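# Find the lighter check weight and set it on the red dish

## Task

Four check weights are present and one weighs less than the rest; identify it with the balance and leave it lying flat on the red dish while the other three stay off the dish. When the pans hold equal loads the balance pointer sits over white, and it tilts toward whichever side is lighter. Nothing may end up inside or beneath any furniture, and every object other than the weights and the dish must finish resting directly on the same furniture it starts on. The result only counts if it holds without a robot supporting it. At the end, open the grippers and move the arms away.

## Robot and tools

Robots: three identical i2rt Big YAM arms named arm1, arm2 and arm3. Each has six revolute joints, a two-finger gripper and a wrist camera. With joints 1 and 6 at 0 and the hand level and facing forward, the wrist camera rides on top of the hand and looks toward the fingertips. Reach is roughly 1.0 m from the joint 1 axis. Joints move at different speeds, so the hand can sweep a wide arc between two postures. Two room cameras, room_a and room_b, are fixed in the room.

Frame: one shared scene frame, origin on the floor, +z up. The hand point is midway between the fingertips; the hand z axis runs along the fingers and the fingers close along hand y. Each arm's foot pose is not printed.

Tool execute_actions: arguments actions (a list holding exactly one action, or empty) and cameras (list of names from arm1_cam_wrist, arm2_cam_wrist, arm3_cam_wrist, room_a, room_b, all; omitted, null or ["all"] gives every camera, [] gives none). An action is an object keyed by robot name; under each name put joints, an object of absolute joint targets keyed by joint name. Each arm gets its own joints object; any subset of keys may be given. All listed motions begin together and may finish at different moments. Keys and ranges, in radians except the gripper: joint1_rad -2.879 to 2.879 (base yaw, positive is counter-clockwise seen from above, 0 extends the arm the way its foot faces); joint2_rad 0 to 3.141 (shoulder, 0 has the upper arm pointing back about level, increasing lifts it up then forward); joint3_rad 0 to 3.019 (elbow, 0 is fully folded, increasing opens); joint4_rad -1.692 to 1.57 (hand pitch, positive tips fingers up); joint5_rad -1.57 to 1.57 (hand side swing, positive to the arm's right); joint6_rad -2.094 to 2.094 (hand roll, positive clockwise viewed from behind the hand); gripper_m 0 to 0.093 metres of fingertip separation. Done tolerances: ±0.045, ±0.14, ±0.09, ±0.055, ±0.03, ±0.035 rad and ±0.003 m. Gripper force is around 50 to 62 N per pad, lower on some units. An unknown key or out-of-range number rejects the whole call and nothing moves. Example: {"arm1": {"joints": {"gripper_m": 0.05}}, "arm2": {"joints": {"joint1_rad": 0.3}}}. A joint or arm left out may keep driving toward its earlier target without joint_status saying so.

Tool wait: seconds from 0 to 10; commands nothing new and returns state and images like an empty action.

Tool zoom_image: camera (one camera name) and region [x0, y0, x1, y1] in pixels of that camera's latest full image, origin top-left, at most 504 by 504. Wrist images are 616x616 fisheye; room images are 504x504.

Tool finished_scene: scene (integer 1 or 2). It ends the current scene for good after the last command has been held, and reports success.

Results: each robot's state, including joint_positions, joint torques (arm joints only, in joint order; nonzero even with no contact, with per-arm offset, scale and noise, and friction can mimic or mask loads), joint_status and on_its_own, plus a pictures line listing the image order. joint_status per joint: off_target means it settled away from the target and may still be pushing; contact_stop or time_out means it gave up the target and holds where it stopped, except a timed-out joint may keep a target no more than 0.375, 0.375, 0.113, 0.225, 0.075, 0.3 rad (joints 1 to 6) from where it stands and continue pushing, listed in on_its_own. To relieve such a push, command the joint to its reported position. "joint command not followed" (often with a cause line) means a safety check held back that arm's joint targets; its gripper target still runs, and named joints read not_followed. The arm may retry those targets on later actions until valid targets arrive or the path clears. on_its_own lists what this call did not command; "held at" is the held target, not the actual position. If a call reports a stop, later motion calls in the same reply are skipped. Tiny target changes may not move a joint. Loaded joints sag over time.

Calibration: each camera has K, distortion and T_world_to_cam (scene frame to camera, metres). Room cameras may be off by up to about 2.3 degrees and 9 mm; wrist camera poses derive from joint readings and can be less accurate.

Order of work: look with cameras, locate the balance, weights and red dish, compare weights on the pans by reading the pointer (it leans toward the lighter pan), then grasp the lighter one, lay it flat on the dish, release, and retract all arms.

Avoid: the arms keep pushing on contact and can push hard, which heats motors; MOTOR HOT warns from 85 °C and at 100 °C the arm goes limp (OVER-TEMPERATURE FAULT, limit_stop_at_motor_heat; resend the target afterwards). Never press two robots against each other; the self and inter-arm check ignores fingers, gripper housings and wrist cameras and may react late. Don't drop, slam or knock objects off the work area or onto the floor, and keep things out of and from under furniture. Loose objects may occasionally be nudged by the scene. The scene keeps running while you think, holding your last command.

Each tool is called after "Call:" as a command line: name --argument value for each argument, lists and objects as JSON in quotes; but a table of rows of numbers goes row by row, as --pt "numbers of a row", without its own name.

## Session

Call:
execute_actions --actions '[]'

Scene clock: 0.00 s.
Joint torques (N m, as the arm reports them, + toward a larger angle): no reading
Motor temperatures (°C, as the motors report them): arm1=[25 27 23 26 26 25] | arm2=[26 26 23 24 26 25] | arm3=[26 26 23 27 27 25]
arm1.joint_positions: joint1_rad=+0.121 joint2_rad=+0.375 joint3_rad=+1.375 joint4_rad=-1.297 joint5_rad=-0.144 joint6_rad=+0.650 gripper_m=+0.094
arm1.joint_status: not commanded
arm1.hand: x=+0.9516 y=+0.4208 z=+1.4042 quat_wxyz=(-0.587, -0.386, -0.702, -0.115) (m; scene frame)
arm2.joint_positions: joint1_rad=-0.303 joint2_rad=+0.413 joint3_rad=+1.684 joint4_rad=-1.467 joint5_rad=+0.195 joint6_rad=+0.454 gripper_m=+0.095
arm2.joint_status: not commanded
arm2.hand: x=+0.1833 y=-0.4423 z=+1.5764 quat_wxyz=(-0.410, +0.347, -0.686, -0.490) (m; scene frame)
arm3.joint_positions: joint1_rad=+0.790 joint2_rad=+0.471 joint3_rad=+1.582 joint4_rad=-1.249 joint5_rad=+0.116 joint6_rad=+0.072 gripper_m=+0.094
arm3.joint_status: not commanded
arm3.hand: x=-0.9503 y=-0.0921 z=+1.5467 quat_wxyz=(-0.529, -0.478, -0.582, +0.390) (m; scene frame)
pictures: arm1_cam_wrist, arm2_cam_wrist, arm3_cam_wrist, room_a, room_b
Images, in order (width x height): arm1_cam_wrist 616x616, arm2_cam_wrist 616x616, arm3_cam_wrist 616x616, room_a 504x504, room_b 504x504.

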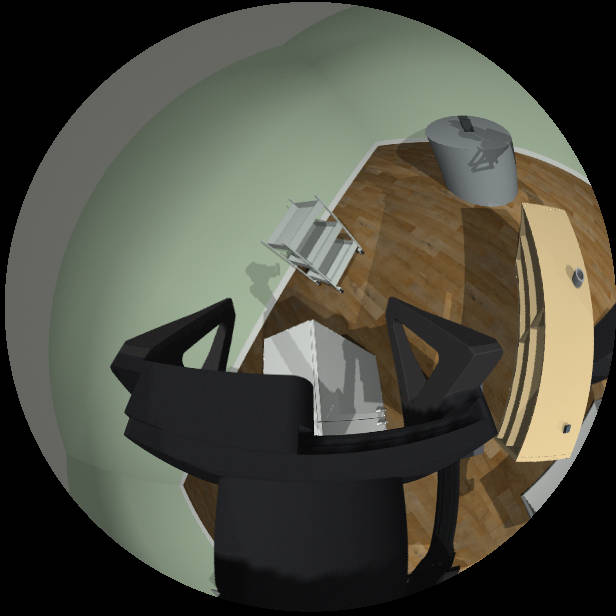

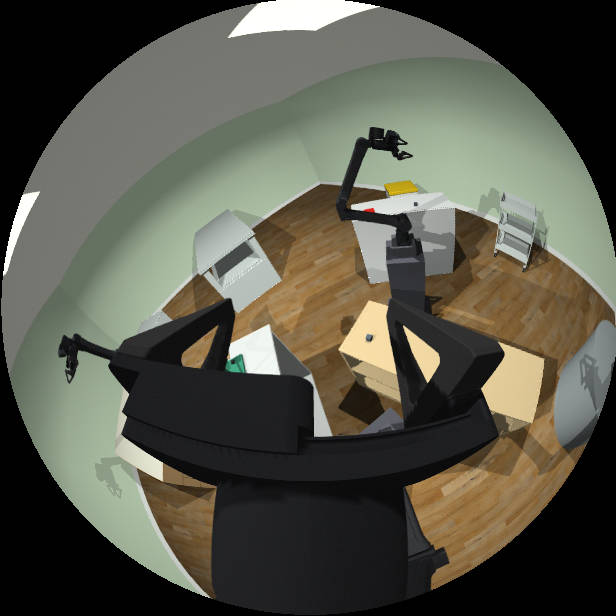

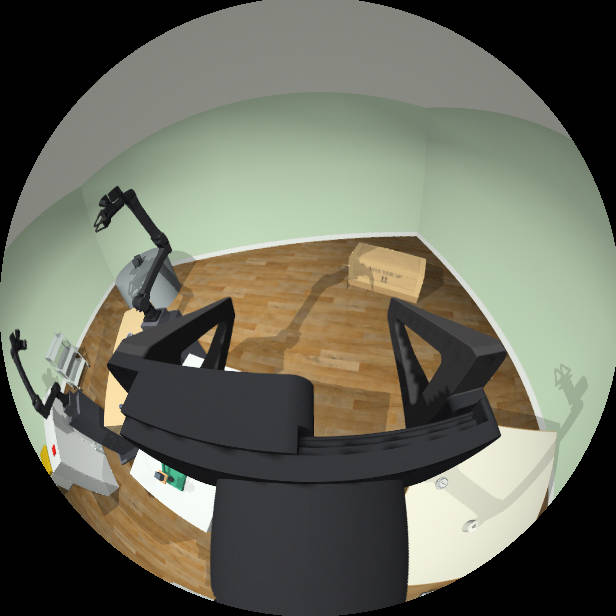

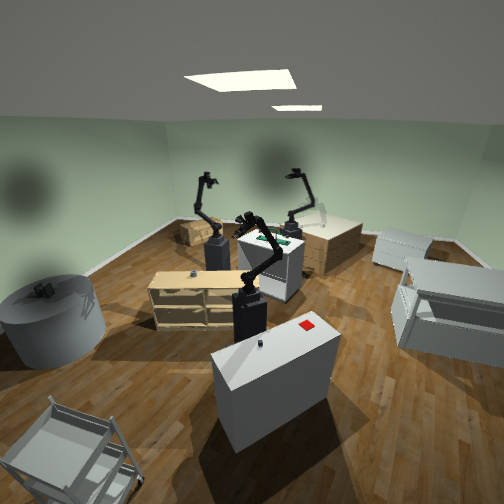

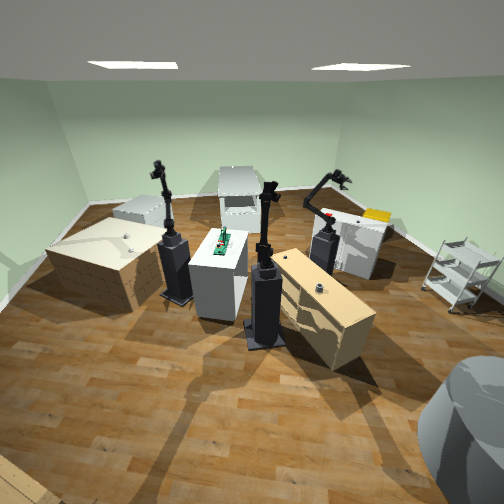

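Call:
zoom_image --camera "room_b" --region '[30, 150, 410, 380]'

Call:
zoom_image --camera "room_a" --region '[130, 150, 400, 460]'

Call:
zoom_image --camera "room_b" --region '[180, 210, 260, 280]'

Call:
zoom_image --camera "arm3_cam_wrist" --region '[100, 420, 260, 560]'

Region (30, 150, 410, 380) of room_b's 504x504 image, scaled by 1.326, with more detail than that image has; it fills the top 305 rows of this view, and the rest is white.

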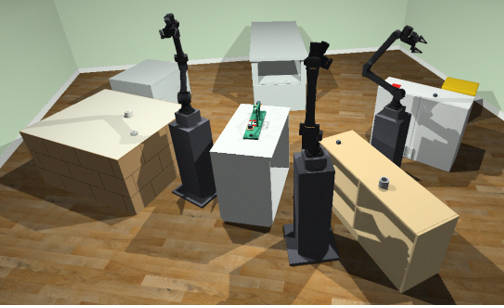

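Region (130, 150, 400, 460) of room_a's 504x504 image, scaled by 1.626, with more detail than that image has; it fills the left 439 columns of this view, and the rest is white.

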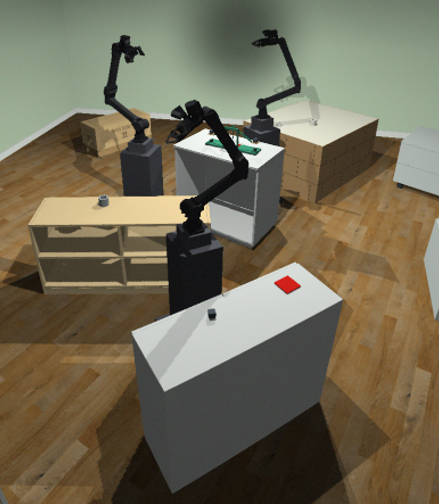

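Region (180, 210, 260, 280) of room_b's 504x504 image, scaled by 6.300, with more detail than that image has; it fills the top 441 rows of this view, and the rest is white.

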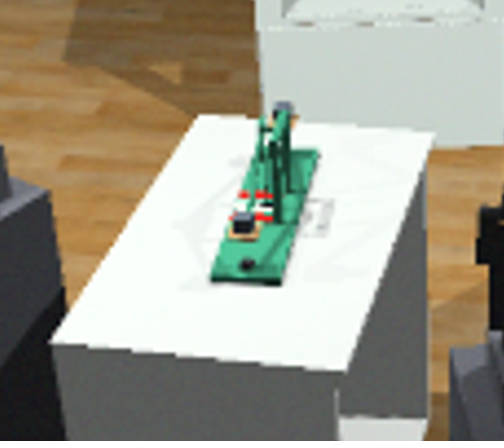

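Region (100, 420, 260, 560) of arm3_cam_wrist's 616x616 image, scaled by 3.150, with more detail than that image has; it fills the top 441 rows of this view, and the rest is white.

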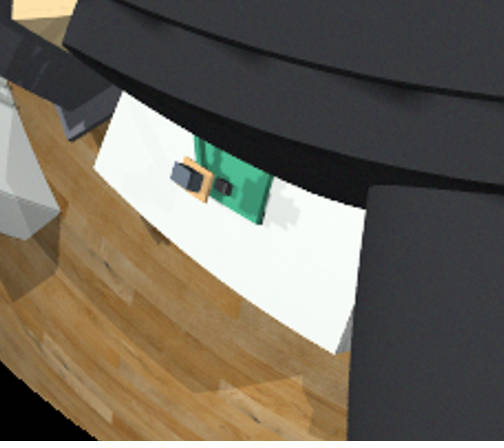

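Call:
execute_actions --actions '[{"arm1":{"joints":{"joint1_rad":0.8,"joint2_rad":1.2,"joint3_rad":1.6,"joint4_rad":-1.5,"joint5_rad":0,"joint6_rad":0}},"arm2":{"joints":{"joint1_rad":0.49,"joint2_rad":1.2,"joint3_rad":1.6,"joint4_rad":-1.5,"joint5_rad":0,"joint6_rad":0}},"arm3":{"joints":{"joint1_rad":2.0,"joint2_rad":1.2,"joint3_rad":1.6,"joint4_rad":-1.5,"joint5_rad":0,"joint6_rad":0}}}]'

Scene clock: 3.17 s.
Joint torques (N m, as the arm reports them, + toward a larger angle): arm1=[ 2.51 -8.88  9.54  0.38 -0.02 -0.09] | arm2=[ -0.42 -10.35   8.01   0.81  -0.03  -0.07] | arm3=[ 0.52 -7.13  9.25  0.7  -0.12 -0.13]
Motor temperatures (°C, as the motors report them): arm1=[25 27 23 26 26 25] | arm2=[26 26 23 24 26 25] | arm3=[26 26 23 27 27 25]
arm1.joint_positions: joint1_rad=+0.795 joint2_rad=+1.218 joint3_rad=+1.589 joint4_rad=-1.481 joint5_rad=+0.001 joint6_rad=+0.015 gripper_m=+0.094
arm1.joint_status: all done
arm1.hand: x=+1.2323 y=+0.5471 z=+1.2506 quat_wxyz=(-0.229, +0.097, -0.968, -0.026) (m; scene frame)
arm2.joint_positions: joint1_rad=+0.494 joint2_rad=+1.215 joint3_rad=+1.590 joint4_rad=-1.494 joint5_rad=+0.002 joint6_rad=+0.009 gripper_m=+0.095
arm2.joint_status: all done
arm2.hand: x=-0.1383 y=-0.1930 z=+1.3394 quat_wxyz=(-0.092, +0.896, -0.384, -0.202) (m; scene frame)
arm3.joint_positions: joint1_rad=+1.995 joint2_rad=+1.196 joint3_rad=+1.579 joint4_rad=-1.494 joint5_rad=+0.000 joint6_rad=+0.012 gripper_m=+0.094
arm3.joint_status: all done
arm3.hand: x=-0.5676 y=+0.0327 z=+1.3039 quat_wxyz=(-0.226, -0.006, -0.974, +0.000) (m; scene frame)
pictures: arm1_cam_wrist, arm2_cam_wrist, arm3_cam_wrist, room_a, room_b
camera_calibration (this result's frames):
arm1_cam_wrist: T_world_to_cam=[[0.201199, -0.979542, -0.0041189, 0.293959], [-0.968267, -0.199516, 0.150506, 1.12384], [-0.148248, -0.0262934, -0.988601, 1.55447], [0, 0, 0, 1]] pos_world=[1.25948, 0.553042, 1.36882]
arm2_cam_wrist: T_world_to_cam=[[0.720019, 0.693821, 0.0135866, 0.213074], [0.682079, -0.711169, 0.170315, -0.264798], [0.12783, -0.113363, -0.985296, 1.43629], [0, 0, 0, 1]] pos_world=[-0.156405, -0.17333, 1.45737]
arm3_cam_wrist: T_world_to_cam=[[-0.00865556, -0.999916, -0.00966314, 0.0415434], [-0.984927, 0.00685556, 0.172833, -0.780707], [-0.172753, 0.0110135, -0.984904, 1.30685], [0, 0, 0, 1]] pos_world=[-0.542818, 0.0324991, 1.42246]
Images, in order (width x height): arm1_cam_wrist 616x616, arm2_cam_wrist 616x616, arm3_cam_wrist 616x616, room_a 504x504, room_b 504x504.

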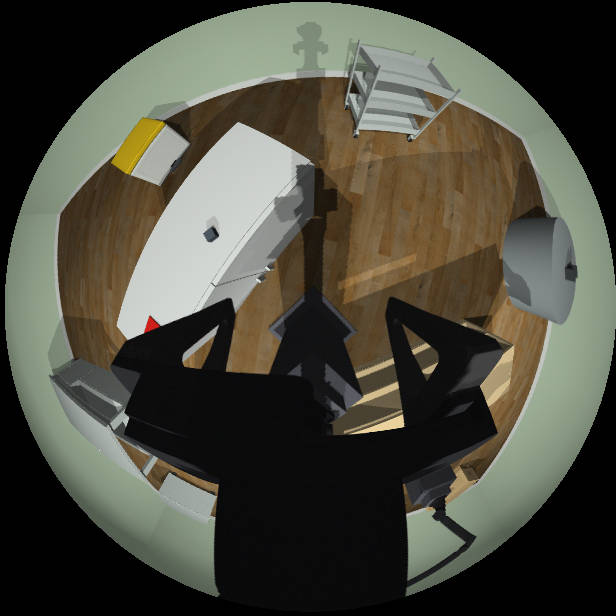

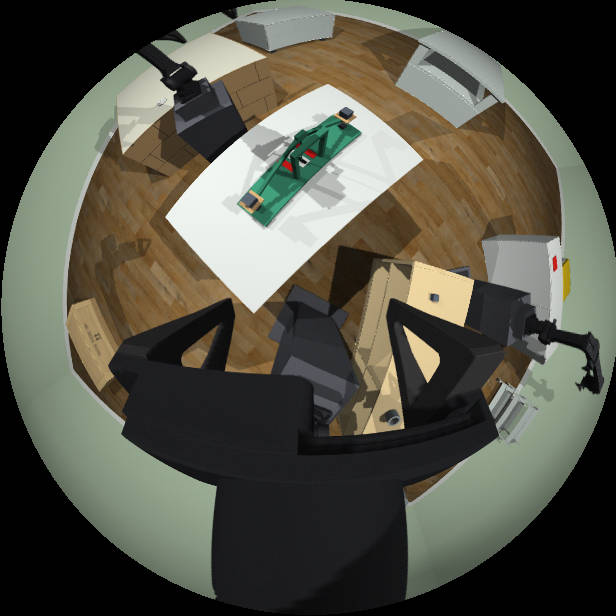

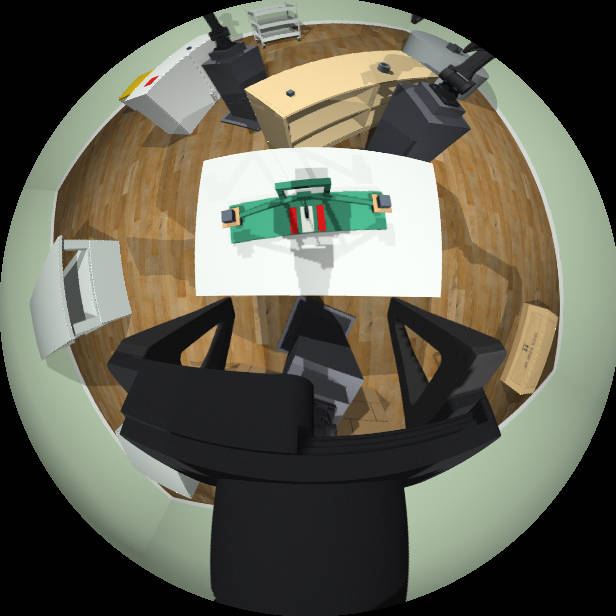

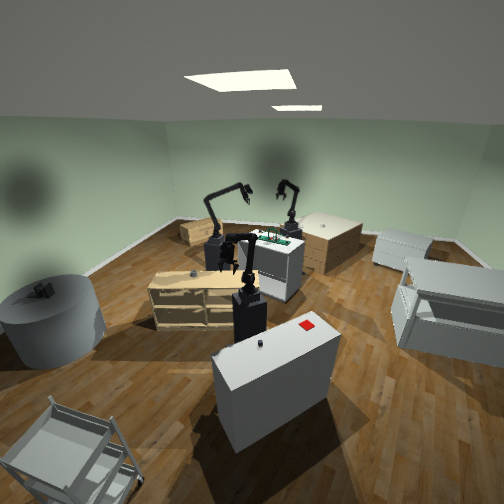

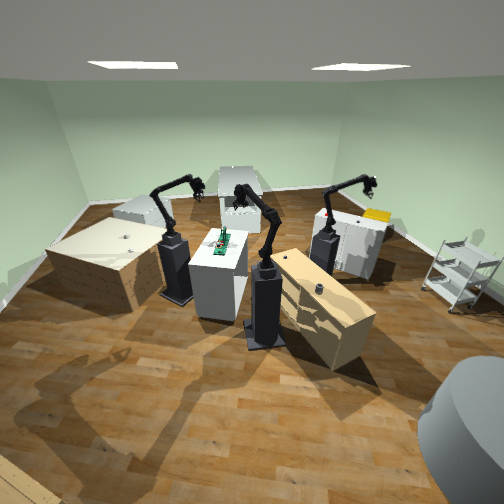

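Call:
zoom_image --camera "arm3_cam_wrist" --region '[210, 160, 410, 260]'

Call:
zoom_image --camera "arm2_cam_wrist" --region '[220, 90, 380, 240]'

Region (210, 160, 410, 260) of arm3_cam_wrist's 616x616 image, scaled by 2.520, with more detail than that image has.

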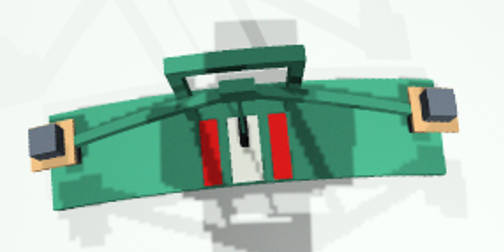

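Region (220, 90, 380, 240) of arm2_cam_wrist's 616x616 image, scaled by 3.150, with more detail than that image has; it fills the top 472 rows of this view, and the rest is white.

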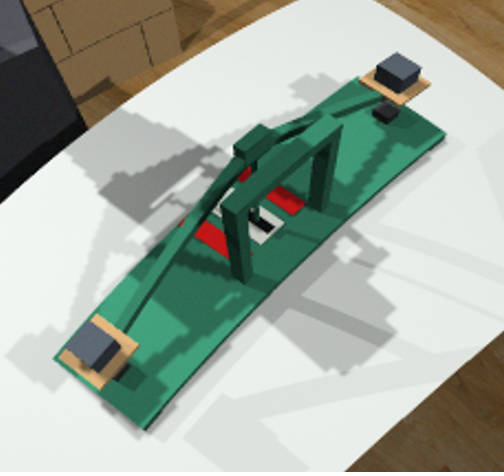

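Call:
execute_actions --actions '[{"arm1":{"joints":{"joint1_rad":1.31,"joint2_rad":2.0,"joint3_rad":2.0,"joint4_rad":-1.57}},"arm2":{"joints":{"joint1_rad":-0.47,"joint2_rad":2.0,"joint3_rad":2.0,"joint4_rad":-1.57}},"arm3":{"joints":{"joint1_rad":1.716,"joint2_rad":1.9,"joint3_rad":1.95,"joint4_rad":-1.6}}}]' --cameras '["arm1_cam_wrist","arm2_cam_wrist","arm3_cam_wrist"]'

Scene clock: 12.80 s.
Joint torques (N m, as the arm reports them, + toward a larger angle): arm1=[  0.93 -22.11  11.51  -0.36   0.03  -0.09] | arm2=[ -0.31 -24.22   9.35  -0.04   0.06  -0.04] | arm3=[  0.52 -17.94  10.19  -0.3   -0.12  -0.12]
Motor temperatures (°C, as the motors report them): arm1=[25 27 24 26 27 25] | arm2=[26 26 25 24 26 25] | arm3=[26 26 25 27 27 25]
arm1.joint_positions: joint1_rad=+1.322 joint2_rad=+2.034 joint3_rad=+1.958 joint4_rad=-1.555 joint5_rad=+0.000 joint6_rad=+0.013 gripper_m=+0.094
arm1.joint_status: all done
arm1.hand: x=+1.2792 y=+0.8755 z=+0.9879 quat_wxyz=(+0.026, +0.356, -0.934, +0.012) (m; scene frame)
arm2.joint_positions: joint1_rad=-0.465 joint2_rad=+2.022 joint3_rad=+1.964 joint4_rad=-1.565 joint5_rad=+0.000 joint6_rad=+0.007 gripper_m=+0.095
arm2.joint_status: all done
arm2.hand: x=+0.2701 y=+0.1135 z=+1.0915 quat_wxyz=(+0.014, +0.634, -0.773, +0.018) (m; scene frame)
arm3.joint_positions: joint1_rad=+1.710 joint2_rad=+1.904 joint3_rad=+1.911 joint4_rad=-1.594 joint5_rad=+0.000 joint6_rad=+0.012 gripper_m=+0.094
arm3.joint_status: all done
arm3.hand: x=-0.4141 y=-0.1331 z=+1.0968 quat_wxyz=(+0.009, -0.148, -0.989, +0.001) (m; scene frame)
pictures: arm1_cam_wrist, arm2_cam_wrist, arm3_cam_wrist
camera_calibration (this result's frames):
arm1_cam_wrist: T_world_to_cam=[[0.667505, -0.744595, 0.00389404, -0.205091], [-0.583649, -0.519961, 0.623694, 0.595401], [-0.462375, -0.418592, -0.781659, 1.85125], [0, 0, 0, 1]] pos_world=[1.34038, 0.931796, 1.0765]
arm2_cam_wrist: T_world_to_cam=[[0.9823, -0.187039, 0.0101299, -0.257444], [-0.153411, -0.772309, 0.616445, -0.537499], [-0.107476, -0.607088, -0.787333, 1.07807], [0, 0, 0, 1]] pos_world=[0.286295, 0.191218, 1.18275]
arm3_cam_wrist: T_world_to_cam=[[-0.293429, -0.955974, -0.00373834, -0.243497], [-0.762645, 0.231726, 0.603884, -0.943351], [-0.576431, 0.180048, -0.797063, 0.780477], [0, 0, 0, 1]] pos_world=[-0.340999, -0.154701, 1.19085]
Images, in order (width x height): arm1_cam_wrist 616x616, arm2_cam_wrist 616x616, arm3_cam_wrist 616x616.

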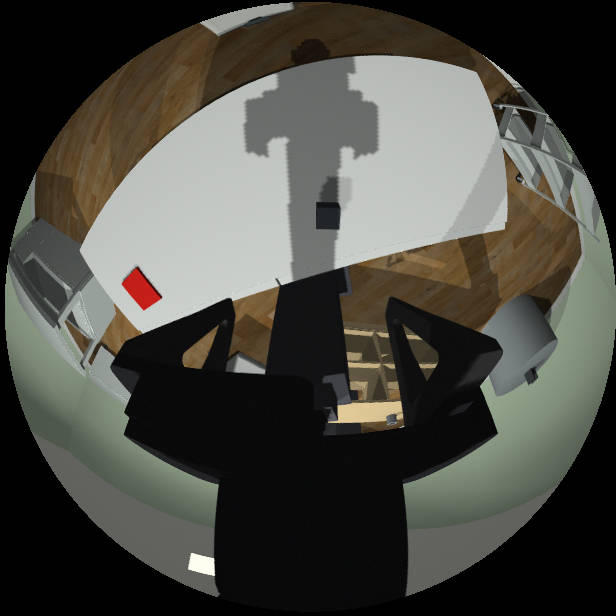

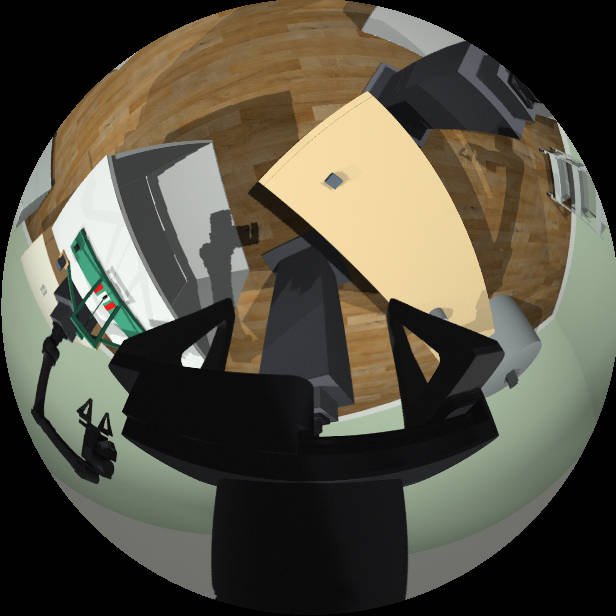

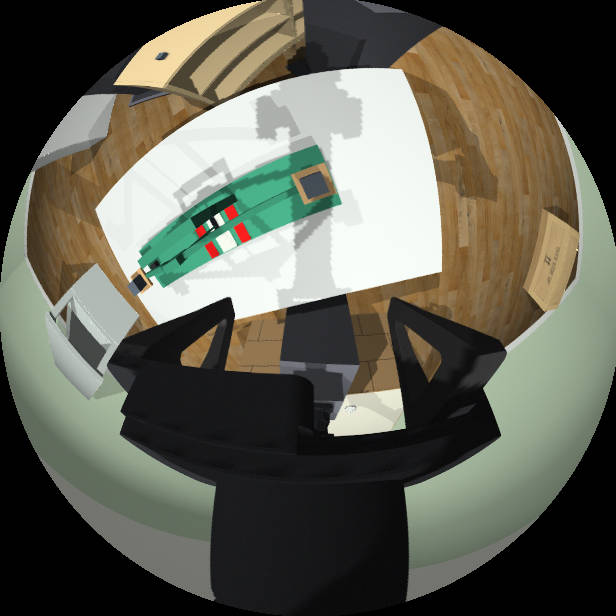

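Call:
execute_actions --actions '[{"arm1":{"joints":{"joint1_rad":1.27,"joint2_rad":2.06,"joint3_rad":1.758,"joint4_rad":-1.207}},"arm2":{"joints":{"joint1_rad":-0.575,"joint2_rad":2.43,"joint3_rad":1.8,"joint4_rad":-0.89}},"arm3":{"joints":{"joint1_rad":1.708,"joint2_rad":2.03,"joint3_rad":1.865,"joint4_rad":-1.37,"joint6_rad":1.17}}}]' --cameras '["arm1_cam_wrist","arm2_cam_wrist","arm3_cam_wrist"]'

Scene clock: 16.23 s.
Joint torques (N m, as the arm reports them, + toward a larger angle): arm1=[  1.5  -19.03   7.84   0.72   0.01  -0.08] | arm2=[ -0.11 -26.31   7.11   0.56   0.06  -0.03] | arm3=[  0.04 -20.84   8.38   0.36  -0.03   0.15]
Motor temperatures (°C, as the motors report them): arm1=[25 27 25 26 27 25] | arm2=[26 27 25 24 26 25] | arm3=[26 26 25 27 27 25]
arm1.joint_positions: joint1_rad=+1.272 joint2_rad=+2.060 joint3_rad=+1.758 joint4_rad=-1.228 joint5_rad=+0.000 joint6_rad=+0.013 gripper_m=+0.094
arm1.joint_status: all done
arm1.hand: x=+1.3127 y=+0.8631 z=+0.8973 quat_wxyz=(-0.022, +0.333, -0.943, -0.006) (m; scene frame)
arm2.joint_positions: joint1_rad=-0.575 joint2_rad=+2.448 joint3_rad=+1.777 joint4_rad=-0.899 joint5_rad=+0.000 joint6_rad=+0.007 gripper_m=+0.095
arm2.joint_status: all done
arm2.hand: x=+0.3509 y=+0.1361 z=+0.7555 quat_wxyz=(-0.006, +0.591, -0.807, +0.001) (m; scene frame)
arm3.joint_positions: joint1_rad=+1.710 joint2_rad=+2.048 joint3_rad=+1.853 joint4_rad=-1.379 joint5_rad=+0.000 joint6_rad=+1.156 gripper_m=+0.094
arm3.joint_status: all done
arm3.hand: x=-0.3741 y=-0.1452 z=+0.9896 quat_wxyz=(+0.002, -0.660, -0.751, +0.003) (m; scene frame)
pictures: arm1_cam_wrist, arm2_cam_wrist, arm3_cam_wrist
camera_calibration (this result's frames):
arm1_cam_wrist: T_world_to_cam=[[0.629758, -0.776787, 0.00263884, -0.157848], [-0.654262, -0.528587, 0.540866, 0.839499], [-0.418743, -0.342342, -0.841104, 1.72103], [0, 0, 0, 1]] pos_world=[1.36933, 0.910316, 0.993929]
arm2_cam_wrist: T_world_to_cam=[[0.955863, -0.293662, 0.00944696, -0.304844], [-0.245843, -0.781779, 0.573046, -0.234016], [-0.160896, -0.550076, -0.819468, 0.87116], [0, 0, 0, 1]] pos_world=[0.374024, 0.206735, 0.85087]
arm3_cam_wrist: T_world_to_cam=[[-0.991779, -0.127958, -0.00108252, -0.387441], [-0.104101, 0.801887, 0.588336, -0.50074], [-0.0744143, 0.583612, -0.808616, 0.978142], [0, 0, 0, 1]] pos_world=[-0.363595, -0.218895, 1.08513]
Images, in order (width x height): arm1_cam_wrist 616x616, arm2_cam_wrist 616x616, arm3_cam_wrist 616x616.

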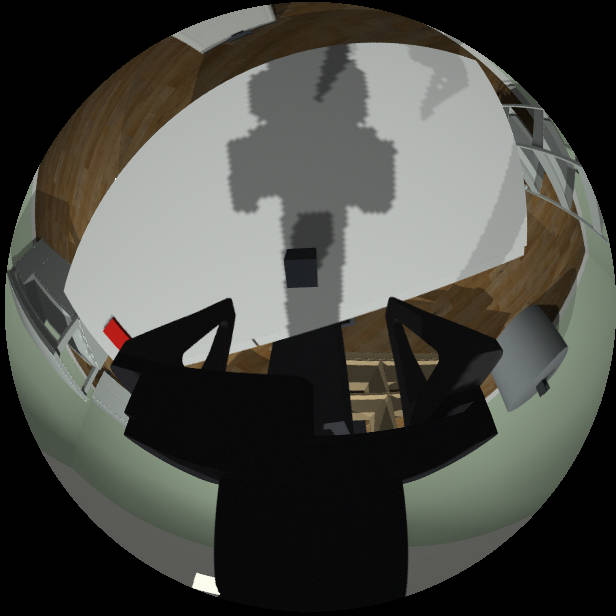

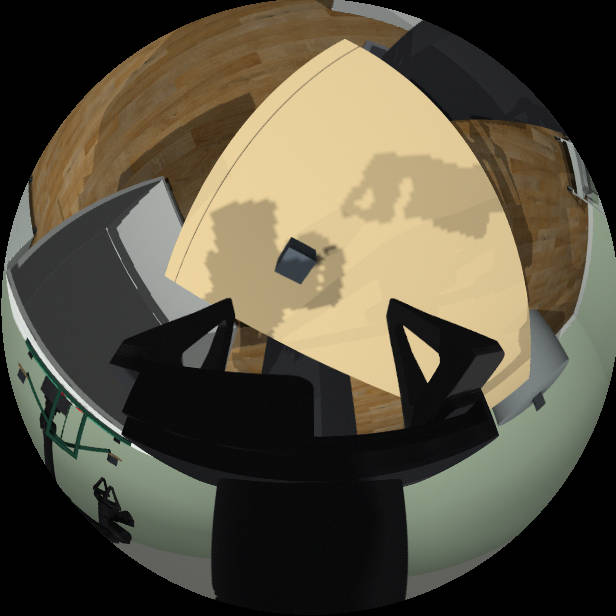

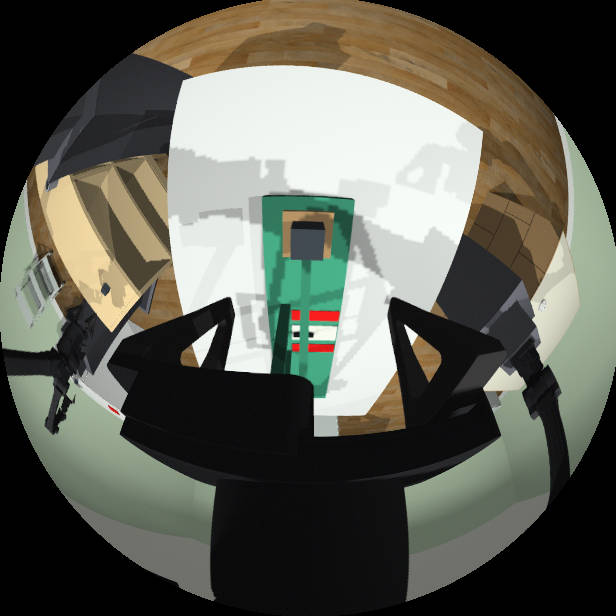

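Call:
zoom_image --camera "arm2_cam_wrist" --region '[250, 210, 350, 310]'

Region (250, 210, 350, 310) of arm2_cam_wrist's 616x616 image, scaled by 5.040, with more detail than that image has.

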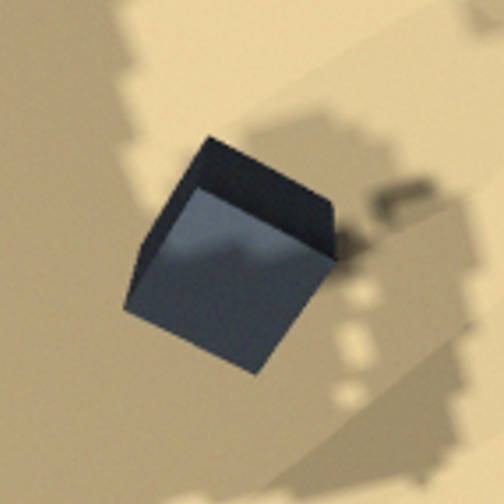

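Call:
execute_actions --actions '[{"arm1":{"joints":{"joint1_rad":1.29,"joint2_rad":2.14,"joint3_rad":1.66,"joint4_rad":-1.075}},"arm2":{"joints":{"joint1_rad":-0.565,"joint2_rad":2.54,"joint3_rad":1.805,"joint4_rad":-0.8,"joint6_rad":0.53}},"arm3":{"joints":{"joint1_rad":1.703,"joint2_rad":2.11,"joint3_rad":1.795,"joint4_rad":-1.225}}}]' --cameras '["arm1_cam_wrist","arm2_cam_wrist","arm3_cam_wrist"]'

Scene clock: 19.00 s.
Joint torques (N m, as the arm reports them, + toward a larger angle): arm1=[  2.29 -19.93   7.31   0.65   0.03  -0.07] | arm2=[  0.42 -23.62   6.89   0.58   0.11   0.15] | arm3=[ -0.39 -20.84   7.67   0.38  -0.04   0.16]
Motor temperatures (°C, as the motors report them): arm1=[25 28 25 26 27 25] | arm2=[26 27 25 24 26 25] | arm3=[26 26 25 27 27 25]
arm1.joint_positions: joint1_rad=+1.276 joint2_rad=+2.148 joint3_rad=+1.658 joint4_rad=-1.094 joint5_rad=+0.000 joint6_rad=+0.013 gripper_m=+0.094
arm1.joint_status: all done
arm1.hand: x=+1.2999 y=+0.8549 z=+0.8090 quat_wxyz=(+0.004, +0.334, -0.942, +0.003) (m; scene frame)
arm2.joint_positions: joint1_rad=-0.572 joint2_rad=+2.525 joint3_rad=+1.777 joint4_rad=-0.809 joint5_rad=+0.000 joint6_rad=+0.520 gripper_m=+0.095
arm2.joint_status: all done
arm2.hand: x=+0.3488 y=+0.1347 z=+0.7068 quat_wxyz=(-0.010, +0.368, -0.930, -0.006) (m; scene frame)
arm3.joint_positions: joint1_rad=+1.710 joint2_rad=+2.119 joint3_rad=+1.791 joint4_rad=-1.234 joint5_rad=+0.000 joint6_rad=+1.157 gripper_m=+0.094
arm3.joint_status: all done
arm3.hand: x=-0.3642 y=-0.1484 z=+0.9228 quat_wxyz=(-0.003, -0.660, -0.751, +0.001) (m; scene frame)
pictures: arm1_cam_wrist, arm2_cam_wrist, arm3_cam_wrist
camera_calibration (this result's frames):
arm1_cam_wrist: T_world_to_cam=[[0.63242, -0.774619, 0.0031989, -0.161665], [-0.629083, -0.511182, 0.585618, 0.790742], [-0.451995, -0.372369, -0.810581, 1.68274], [0, 0, 0, 1]] pos_world=[1.36027, 0.905583, 0.901441]
arm2_cam_wrist: T_world_to_cam=[[0.690677, -0.72316, -0.00217303, -0.144257], [-0.597691, -0.572531, 0.561225, -0.104852], [-0.407099, -0.386326, -0.827661, 0.899782], [0, 0, 0, 1]] pos_world=[0.403267, 0.183258, 0.803246]
arm3_cam_wrist: T_world_to_cam=[[-0.991805, -0.127264, -0.0112174, -0.368659], [-0.109751, 0.80379, 0.584703, -0.456303], [-0.065395, 0.581142, -0.81117, 0.932013], [0, 0, 0, 1]] pos_world=[-0.354769, -0.221778, 1.01869]
Images, in order (width x height): arm1_cam_wrist 616x616, arm2_cam_wrist 616x616, arm3_cam_wrist 616x616.

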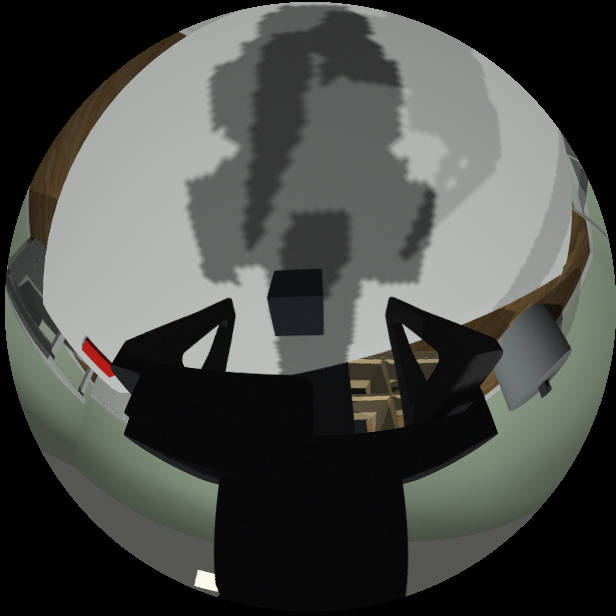

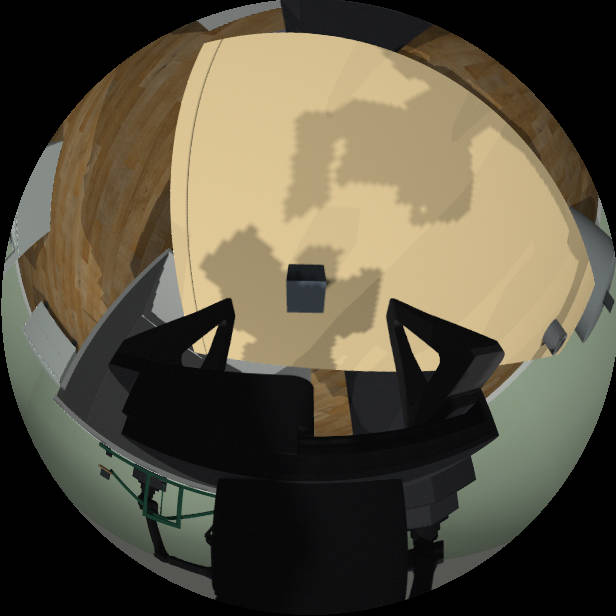

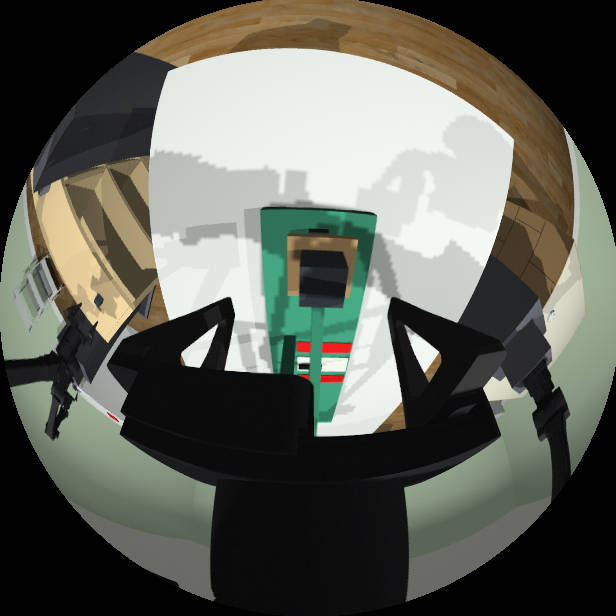

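Call:
zoom_image --camera "arm2_cam_wrist" --region '[260, 240, 360, 340]'

Call:
zoom_image --camera "arm3_cam_wrist" --region '[270, 220, 370, 320]'

Call:
zoom_image --camera "arm1_cam_wrist" --region '[250, 250, 350, 350]'

Region (260, 240, 360, 340) of arm2_cam_wrist's 616x616 image, scaled by 5.040, with more detail than that image has.

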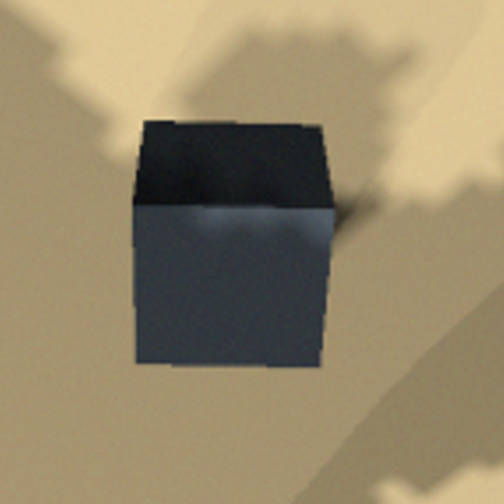

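Region (270, 220, 370, 320) of arm3_cam_wrist's 616x616 image, scaled by 5.040, with more detail than that image has.

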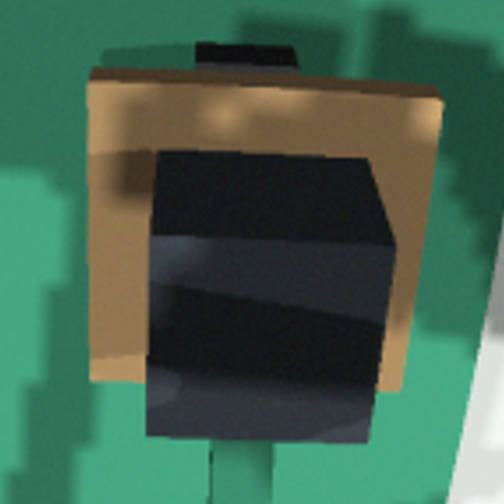

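Region (250, 250, 350, 350) of arm1_cam_wrist's 616x616 image, scaled by 5.040, with more detail than that image has.

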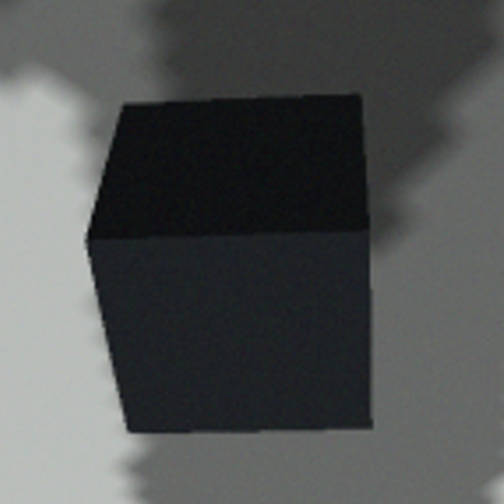

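Call:
execute_actions --actions '[{"arm1":{"joints":{"joint1_rad":1.31,"joint2_rad":2.175,"joint3_rad":1.633,"joint4_rad":-1.015}},"arm2":{"joints":{"joint1_rad":-0.545,"joint2_rad":2.62,"joint3_rad":1.79,"joint4_rad":-0.7}},"arm3":{"joints":{"joint2_rad":2.13,"joint3_rad":1.73,"joint4_rad":-1.145}}}]' --cameras '["arm1_cam_wrist","arm2_cam_wrist","arm3_cam_wrist"]'

Scene clock: 21.37 s.
Joint torques (N m, as the arm reports them, + toward a larger angle): arm1=[  2.12 -17.31   6.33   0.61   0.05  -0.16] | arm2=[ -0.5  -23.59   5.54   0.64   0.11   0.13] | arm3=[ -0.44 -19.37   7.29   0.41  -0.03   0.15]
Motor temperatures (°C, as the motors report them): arm1=[25 28 25 26 27 25] | arm2=[26 27 25 24 26 25] | arm3=[26 27 25 27 27 25]
arm1.joint_positions: joint1_rad=+1.302 joint2_rad=+2.155 joint3_rad=+1.640 joint4_rad=-1.036 joint5_rad=+0.000 joint6_rad=+0.013 gripper_m=+0.094
arm1.joint_status: all done
arm1.hand: x=+1.2937 y=+0.8711 z=+0.7988 quat_wxyz=(-0.012, +0.347, -0.938, -0.003) (m; scene frame)
arm2.joint_positions: joint1_rad=-0.545 joint2_rad=+2.605 joint3_rad=+1.777 joint4_rad=-0.709 joint5_rad=+0.000 joint6_rad=+0.521 gripper_m=+0.095
arm2.joint_status: all done
arm2.hand: x=+0.3315 y=+0.1348 z=+0.6565 quat_wxyz=(-0.016, +0.380, -0.925, -0.013) (m; scene frame)
arm3.joint_positions: joint1_rad=+1.710 joint2_rad=+2.126 joint3_rad=+1.729 joint4_rad=-1.155 joint5_rad=+0.000 joint6_rad=+1.157 gripper_m=+0.094
arm3.joint_status: all done
arm3.hand: x=-0.3685 y=-0.1473 z=+0.8969 quat_wxyz=(-0.009, -0.660, -0.751, -0.002) (m; scene frame)
pictures: arm1_cam_wrist, arm2_cam_wrist, arm3_cam_wrist
camera_calibration (this result's frames):
arm1_cam_wrist: T_world_to_cam=[[0.652586, -0.757709, 0.0029866, -0.185814], [-0.629792, -0.540216, 0.558148, 0.84922], [-0.4213, -0.36612, -0.829736, 1.64781], [0, 0, 0, 1]] pos_world=[1.35031, 0.921265, 0.893809]
arm2_cam_wrist: T_world_to_cam=[[0.709084, -0.705035, -0.0112497, -0.134849], [-0.585659, -0.597757, 0.547439, -0.0784344], [-0.392688, -0.381592, -0.83677, 0.85174], [0, 0, 0, 1]] pos_world=[0.384152, 0.183059, 0.754132]
arm3_cam_wrist: T_world_to_cam=[[-0.991611, -0.127365, -0.0220485, -0.363233], [-0.116402, 0.805722, 0.580743, -0.441114], [-0.0562015, 0.578438, -0.813788, 0.915357], [0, 0, 0, 1]] pos_world=[-0.360087, -0.220324, 0.993072]
Images, in order (width x height): arm1_cam_wrist 616x616, arm2_cam_wrist 616x616, arm3_cam_wrist 616x616.

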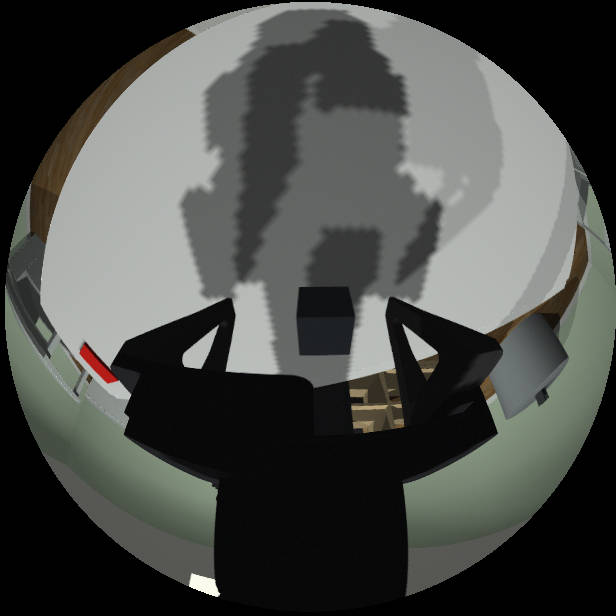

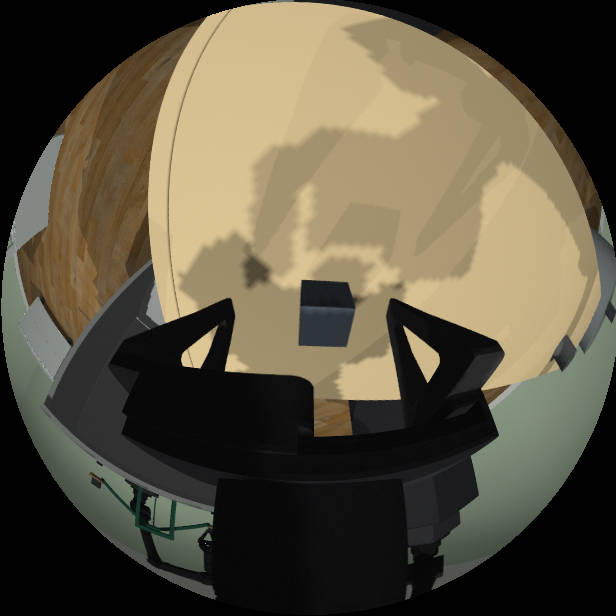

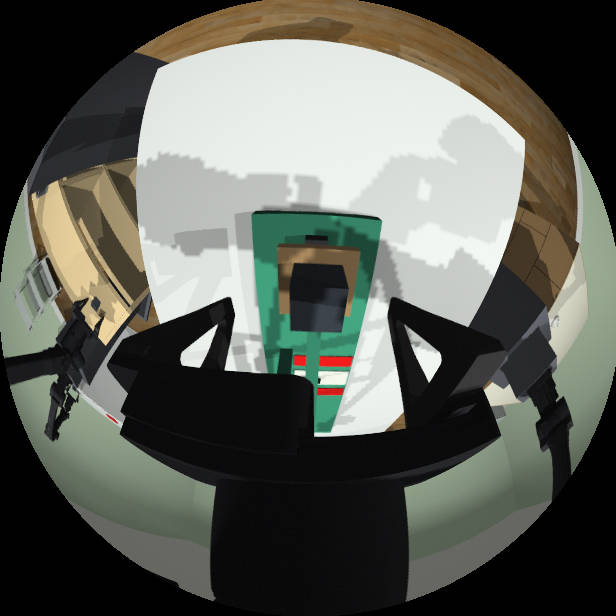

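Call:
zoom_image --camera "arm2_cam_wrist" --region '[270, 260, 370, 360]'

Call:
zoom_image --camera "arm3_cam_wrist" --region '[270, 240, 370, 340]'

Region (270, 260, 370, 360) of arm2_cam_wrist's 616x616 image, scaled by 5.040, with more detail than that image has.

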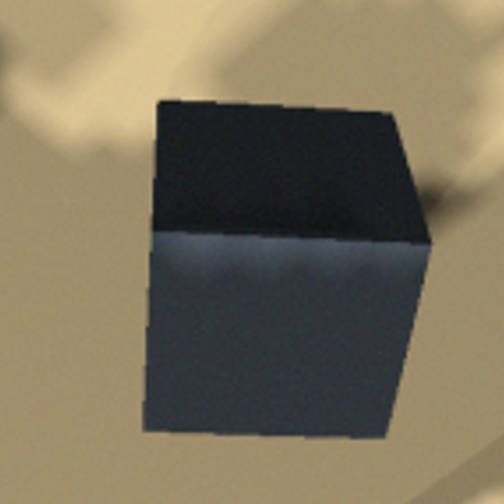

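Region (270, 240, 370, 340) of arm3_cam_wrist's 616x616 image, scaled by 5.040, with more detail than that image has.

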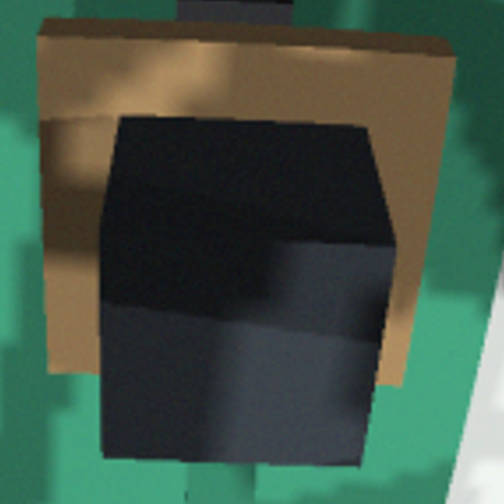

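Call:
execute_actions --actions '[{"arm1":{"joints":{"joint1_rad":1.283,"joint3_rad":1.592,"joint4_rad":-0.975}},"arm2":{"joints":{"joint1_rad":-0.556,"joint2_rad":2.65}},"arm3":{"joints":{"joint3_rad":1.70,"joint4_rad":-1.13}}}]' --cameras '["arm1_cam_wrist","arm2_cam_wrist","arm3_cam_wrist"]'

Scene clock: 23.33 s.
Joint torques (N m, as the arm reports them, + toward a larger angle): arm1=[ -0.15 -17.15   5.62   0.7    0.02  -0.13] | arm2=[ -0.67 -21.99   5.28   0.65   0.11   0.13] | arm3=[ -0.41 -19.52   7.14   0.36  -0.03   0.16]
Motor temperatures (°C, as the motors report them): arm1=[25 28 25 26 27 25] | arm2=[26 27 25 24 26 25] | arm3=[26 27 25 27 27 25]
arm1.joint_positions: joint1_rad=+1.301 joint2_rad=+2.155 joint3_rad=+1.609 joint4_rad=-0.993 joint5_rad=+0.001 joint6_rad=+0.010 gripper_m=+0.094
arm1.joint_status: all done
arm1.hand: x=+1.2917 y=+0.8685 z=+0.7883 quat_wxyz=(-0.017, +0.348, -0.937, -0.005) (m; scene frame)
arm2.joint_positions: joint1_rad=-0.549 joint2_rad=+2.617 joint3_rad=+1.777 joint4_rad=-0.709 joint5_rad=+0.000 joint6_rad=+0.521 gripper_m=+0.095
arm2.joint_status: all done
arm2.hand: x=+0.3329 y=+0.1296 z=+0.6491 quat_wxyz=(-0.012, +0.378, -0.926, -0.009) (m; scene frame)
arm3.joint_positions: joint1_rad=+1.710 joint2_rad=+2.126 joint3_rad=+1.701 joint4_rad=-1.140 joint5_rad=+0.000 joint6_rad=+1.157 gripper_m=+0.094
arm3.joint_status: all done
arm3.hand: x=-0.3759 y=-0.1451 z=+0.8868 quat_wxyz=(-0.002, -0.660, -0.751, +0.001) (m; scene frame)
pictures: arm1_cam_wrist, arm2_cam_wrist, arm3_cam_wrist
camera_calibration (this result's frames):
arm1_cam_wrist: T_world_to_cam=[[0.654296, -0.75623, 0.00374386, -0.190543], [-0.633453, -0.545351, 0.548935, 0.868831], [-0.413079, -0.361537, -0.835857, 1.62753], [0, 0, 0, 1]] pos_world=[1.34733, 0.918136, 0.884162]
arm2_cam_wrist: T_world_to_cam=[[0.706019, -0.708172, -0.00550217, -0.141917], [-0.586441, -0.588978, 0.55605, -0.0831314], [-0.397019, -0.389355, -0.831131, 0.842917], [0, 0, 0, 1]] pos_world=[0.386099, 0.17873, 0.746019]
arm3_cam_wrist: T_world_to_cam=[[-0.991825, -0.127251, -0.00947024, -0.381799], [-0.108675, 0.803477, 0.585333, -0.439372], [-0.066875, 0.581578, -0.810737, 0.899262], [0, 0, 0, 1]] pos_world=[-0.366288, -0.21855, 0.982629]
Images, in order (width x height): arm1_cam_wrist 616x616, arm2_cam_wrist 616x616, arm3_cam_wrist 616x616.

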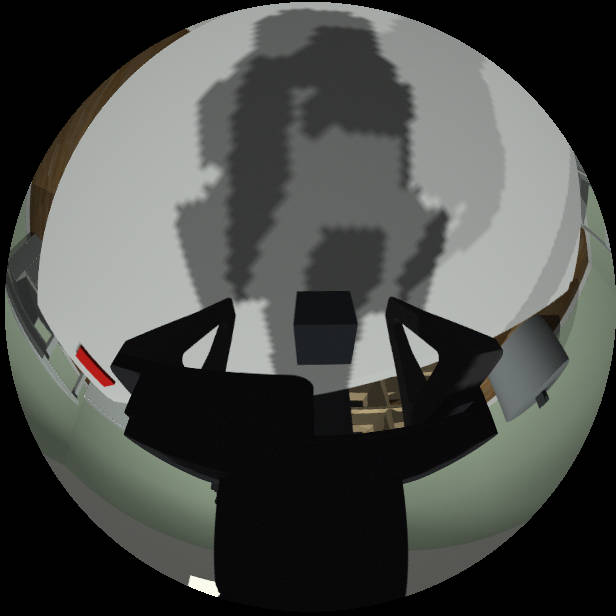

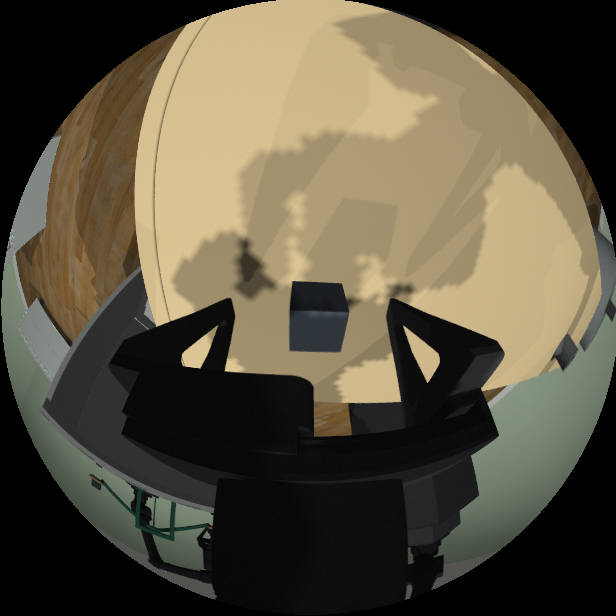

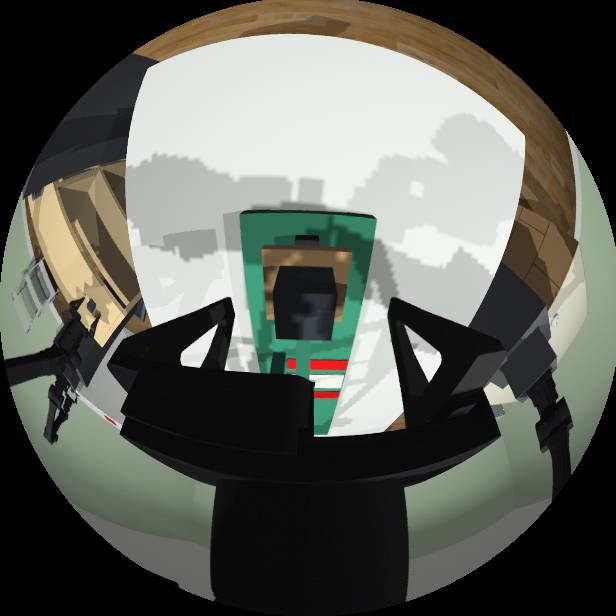

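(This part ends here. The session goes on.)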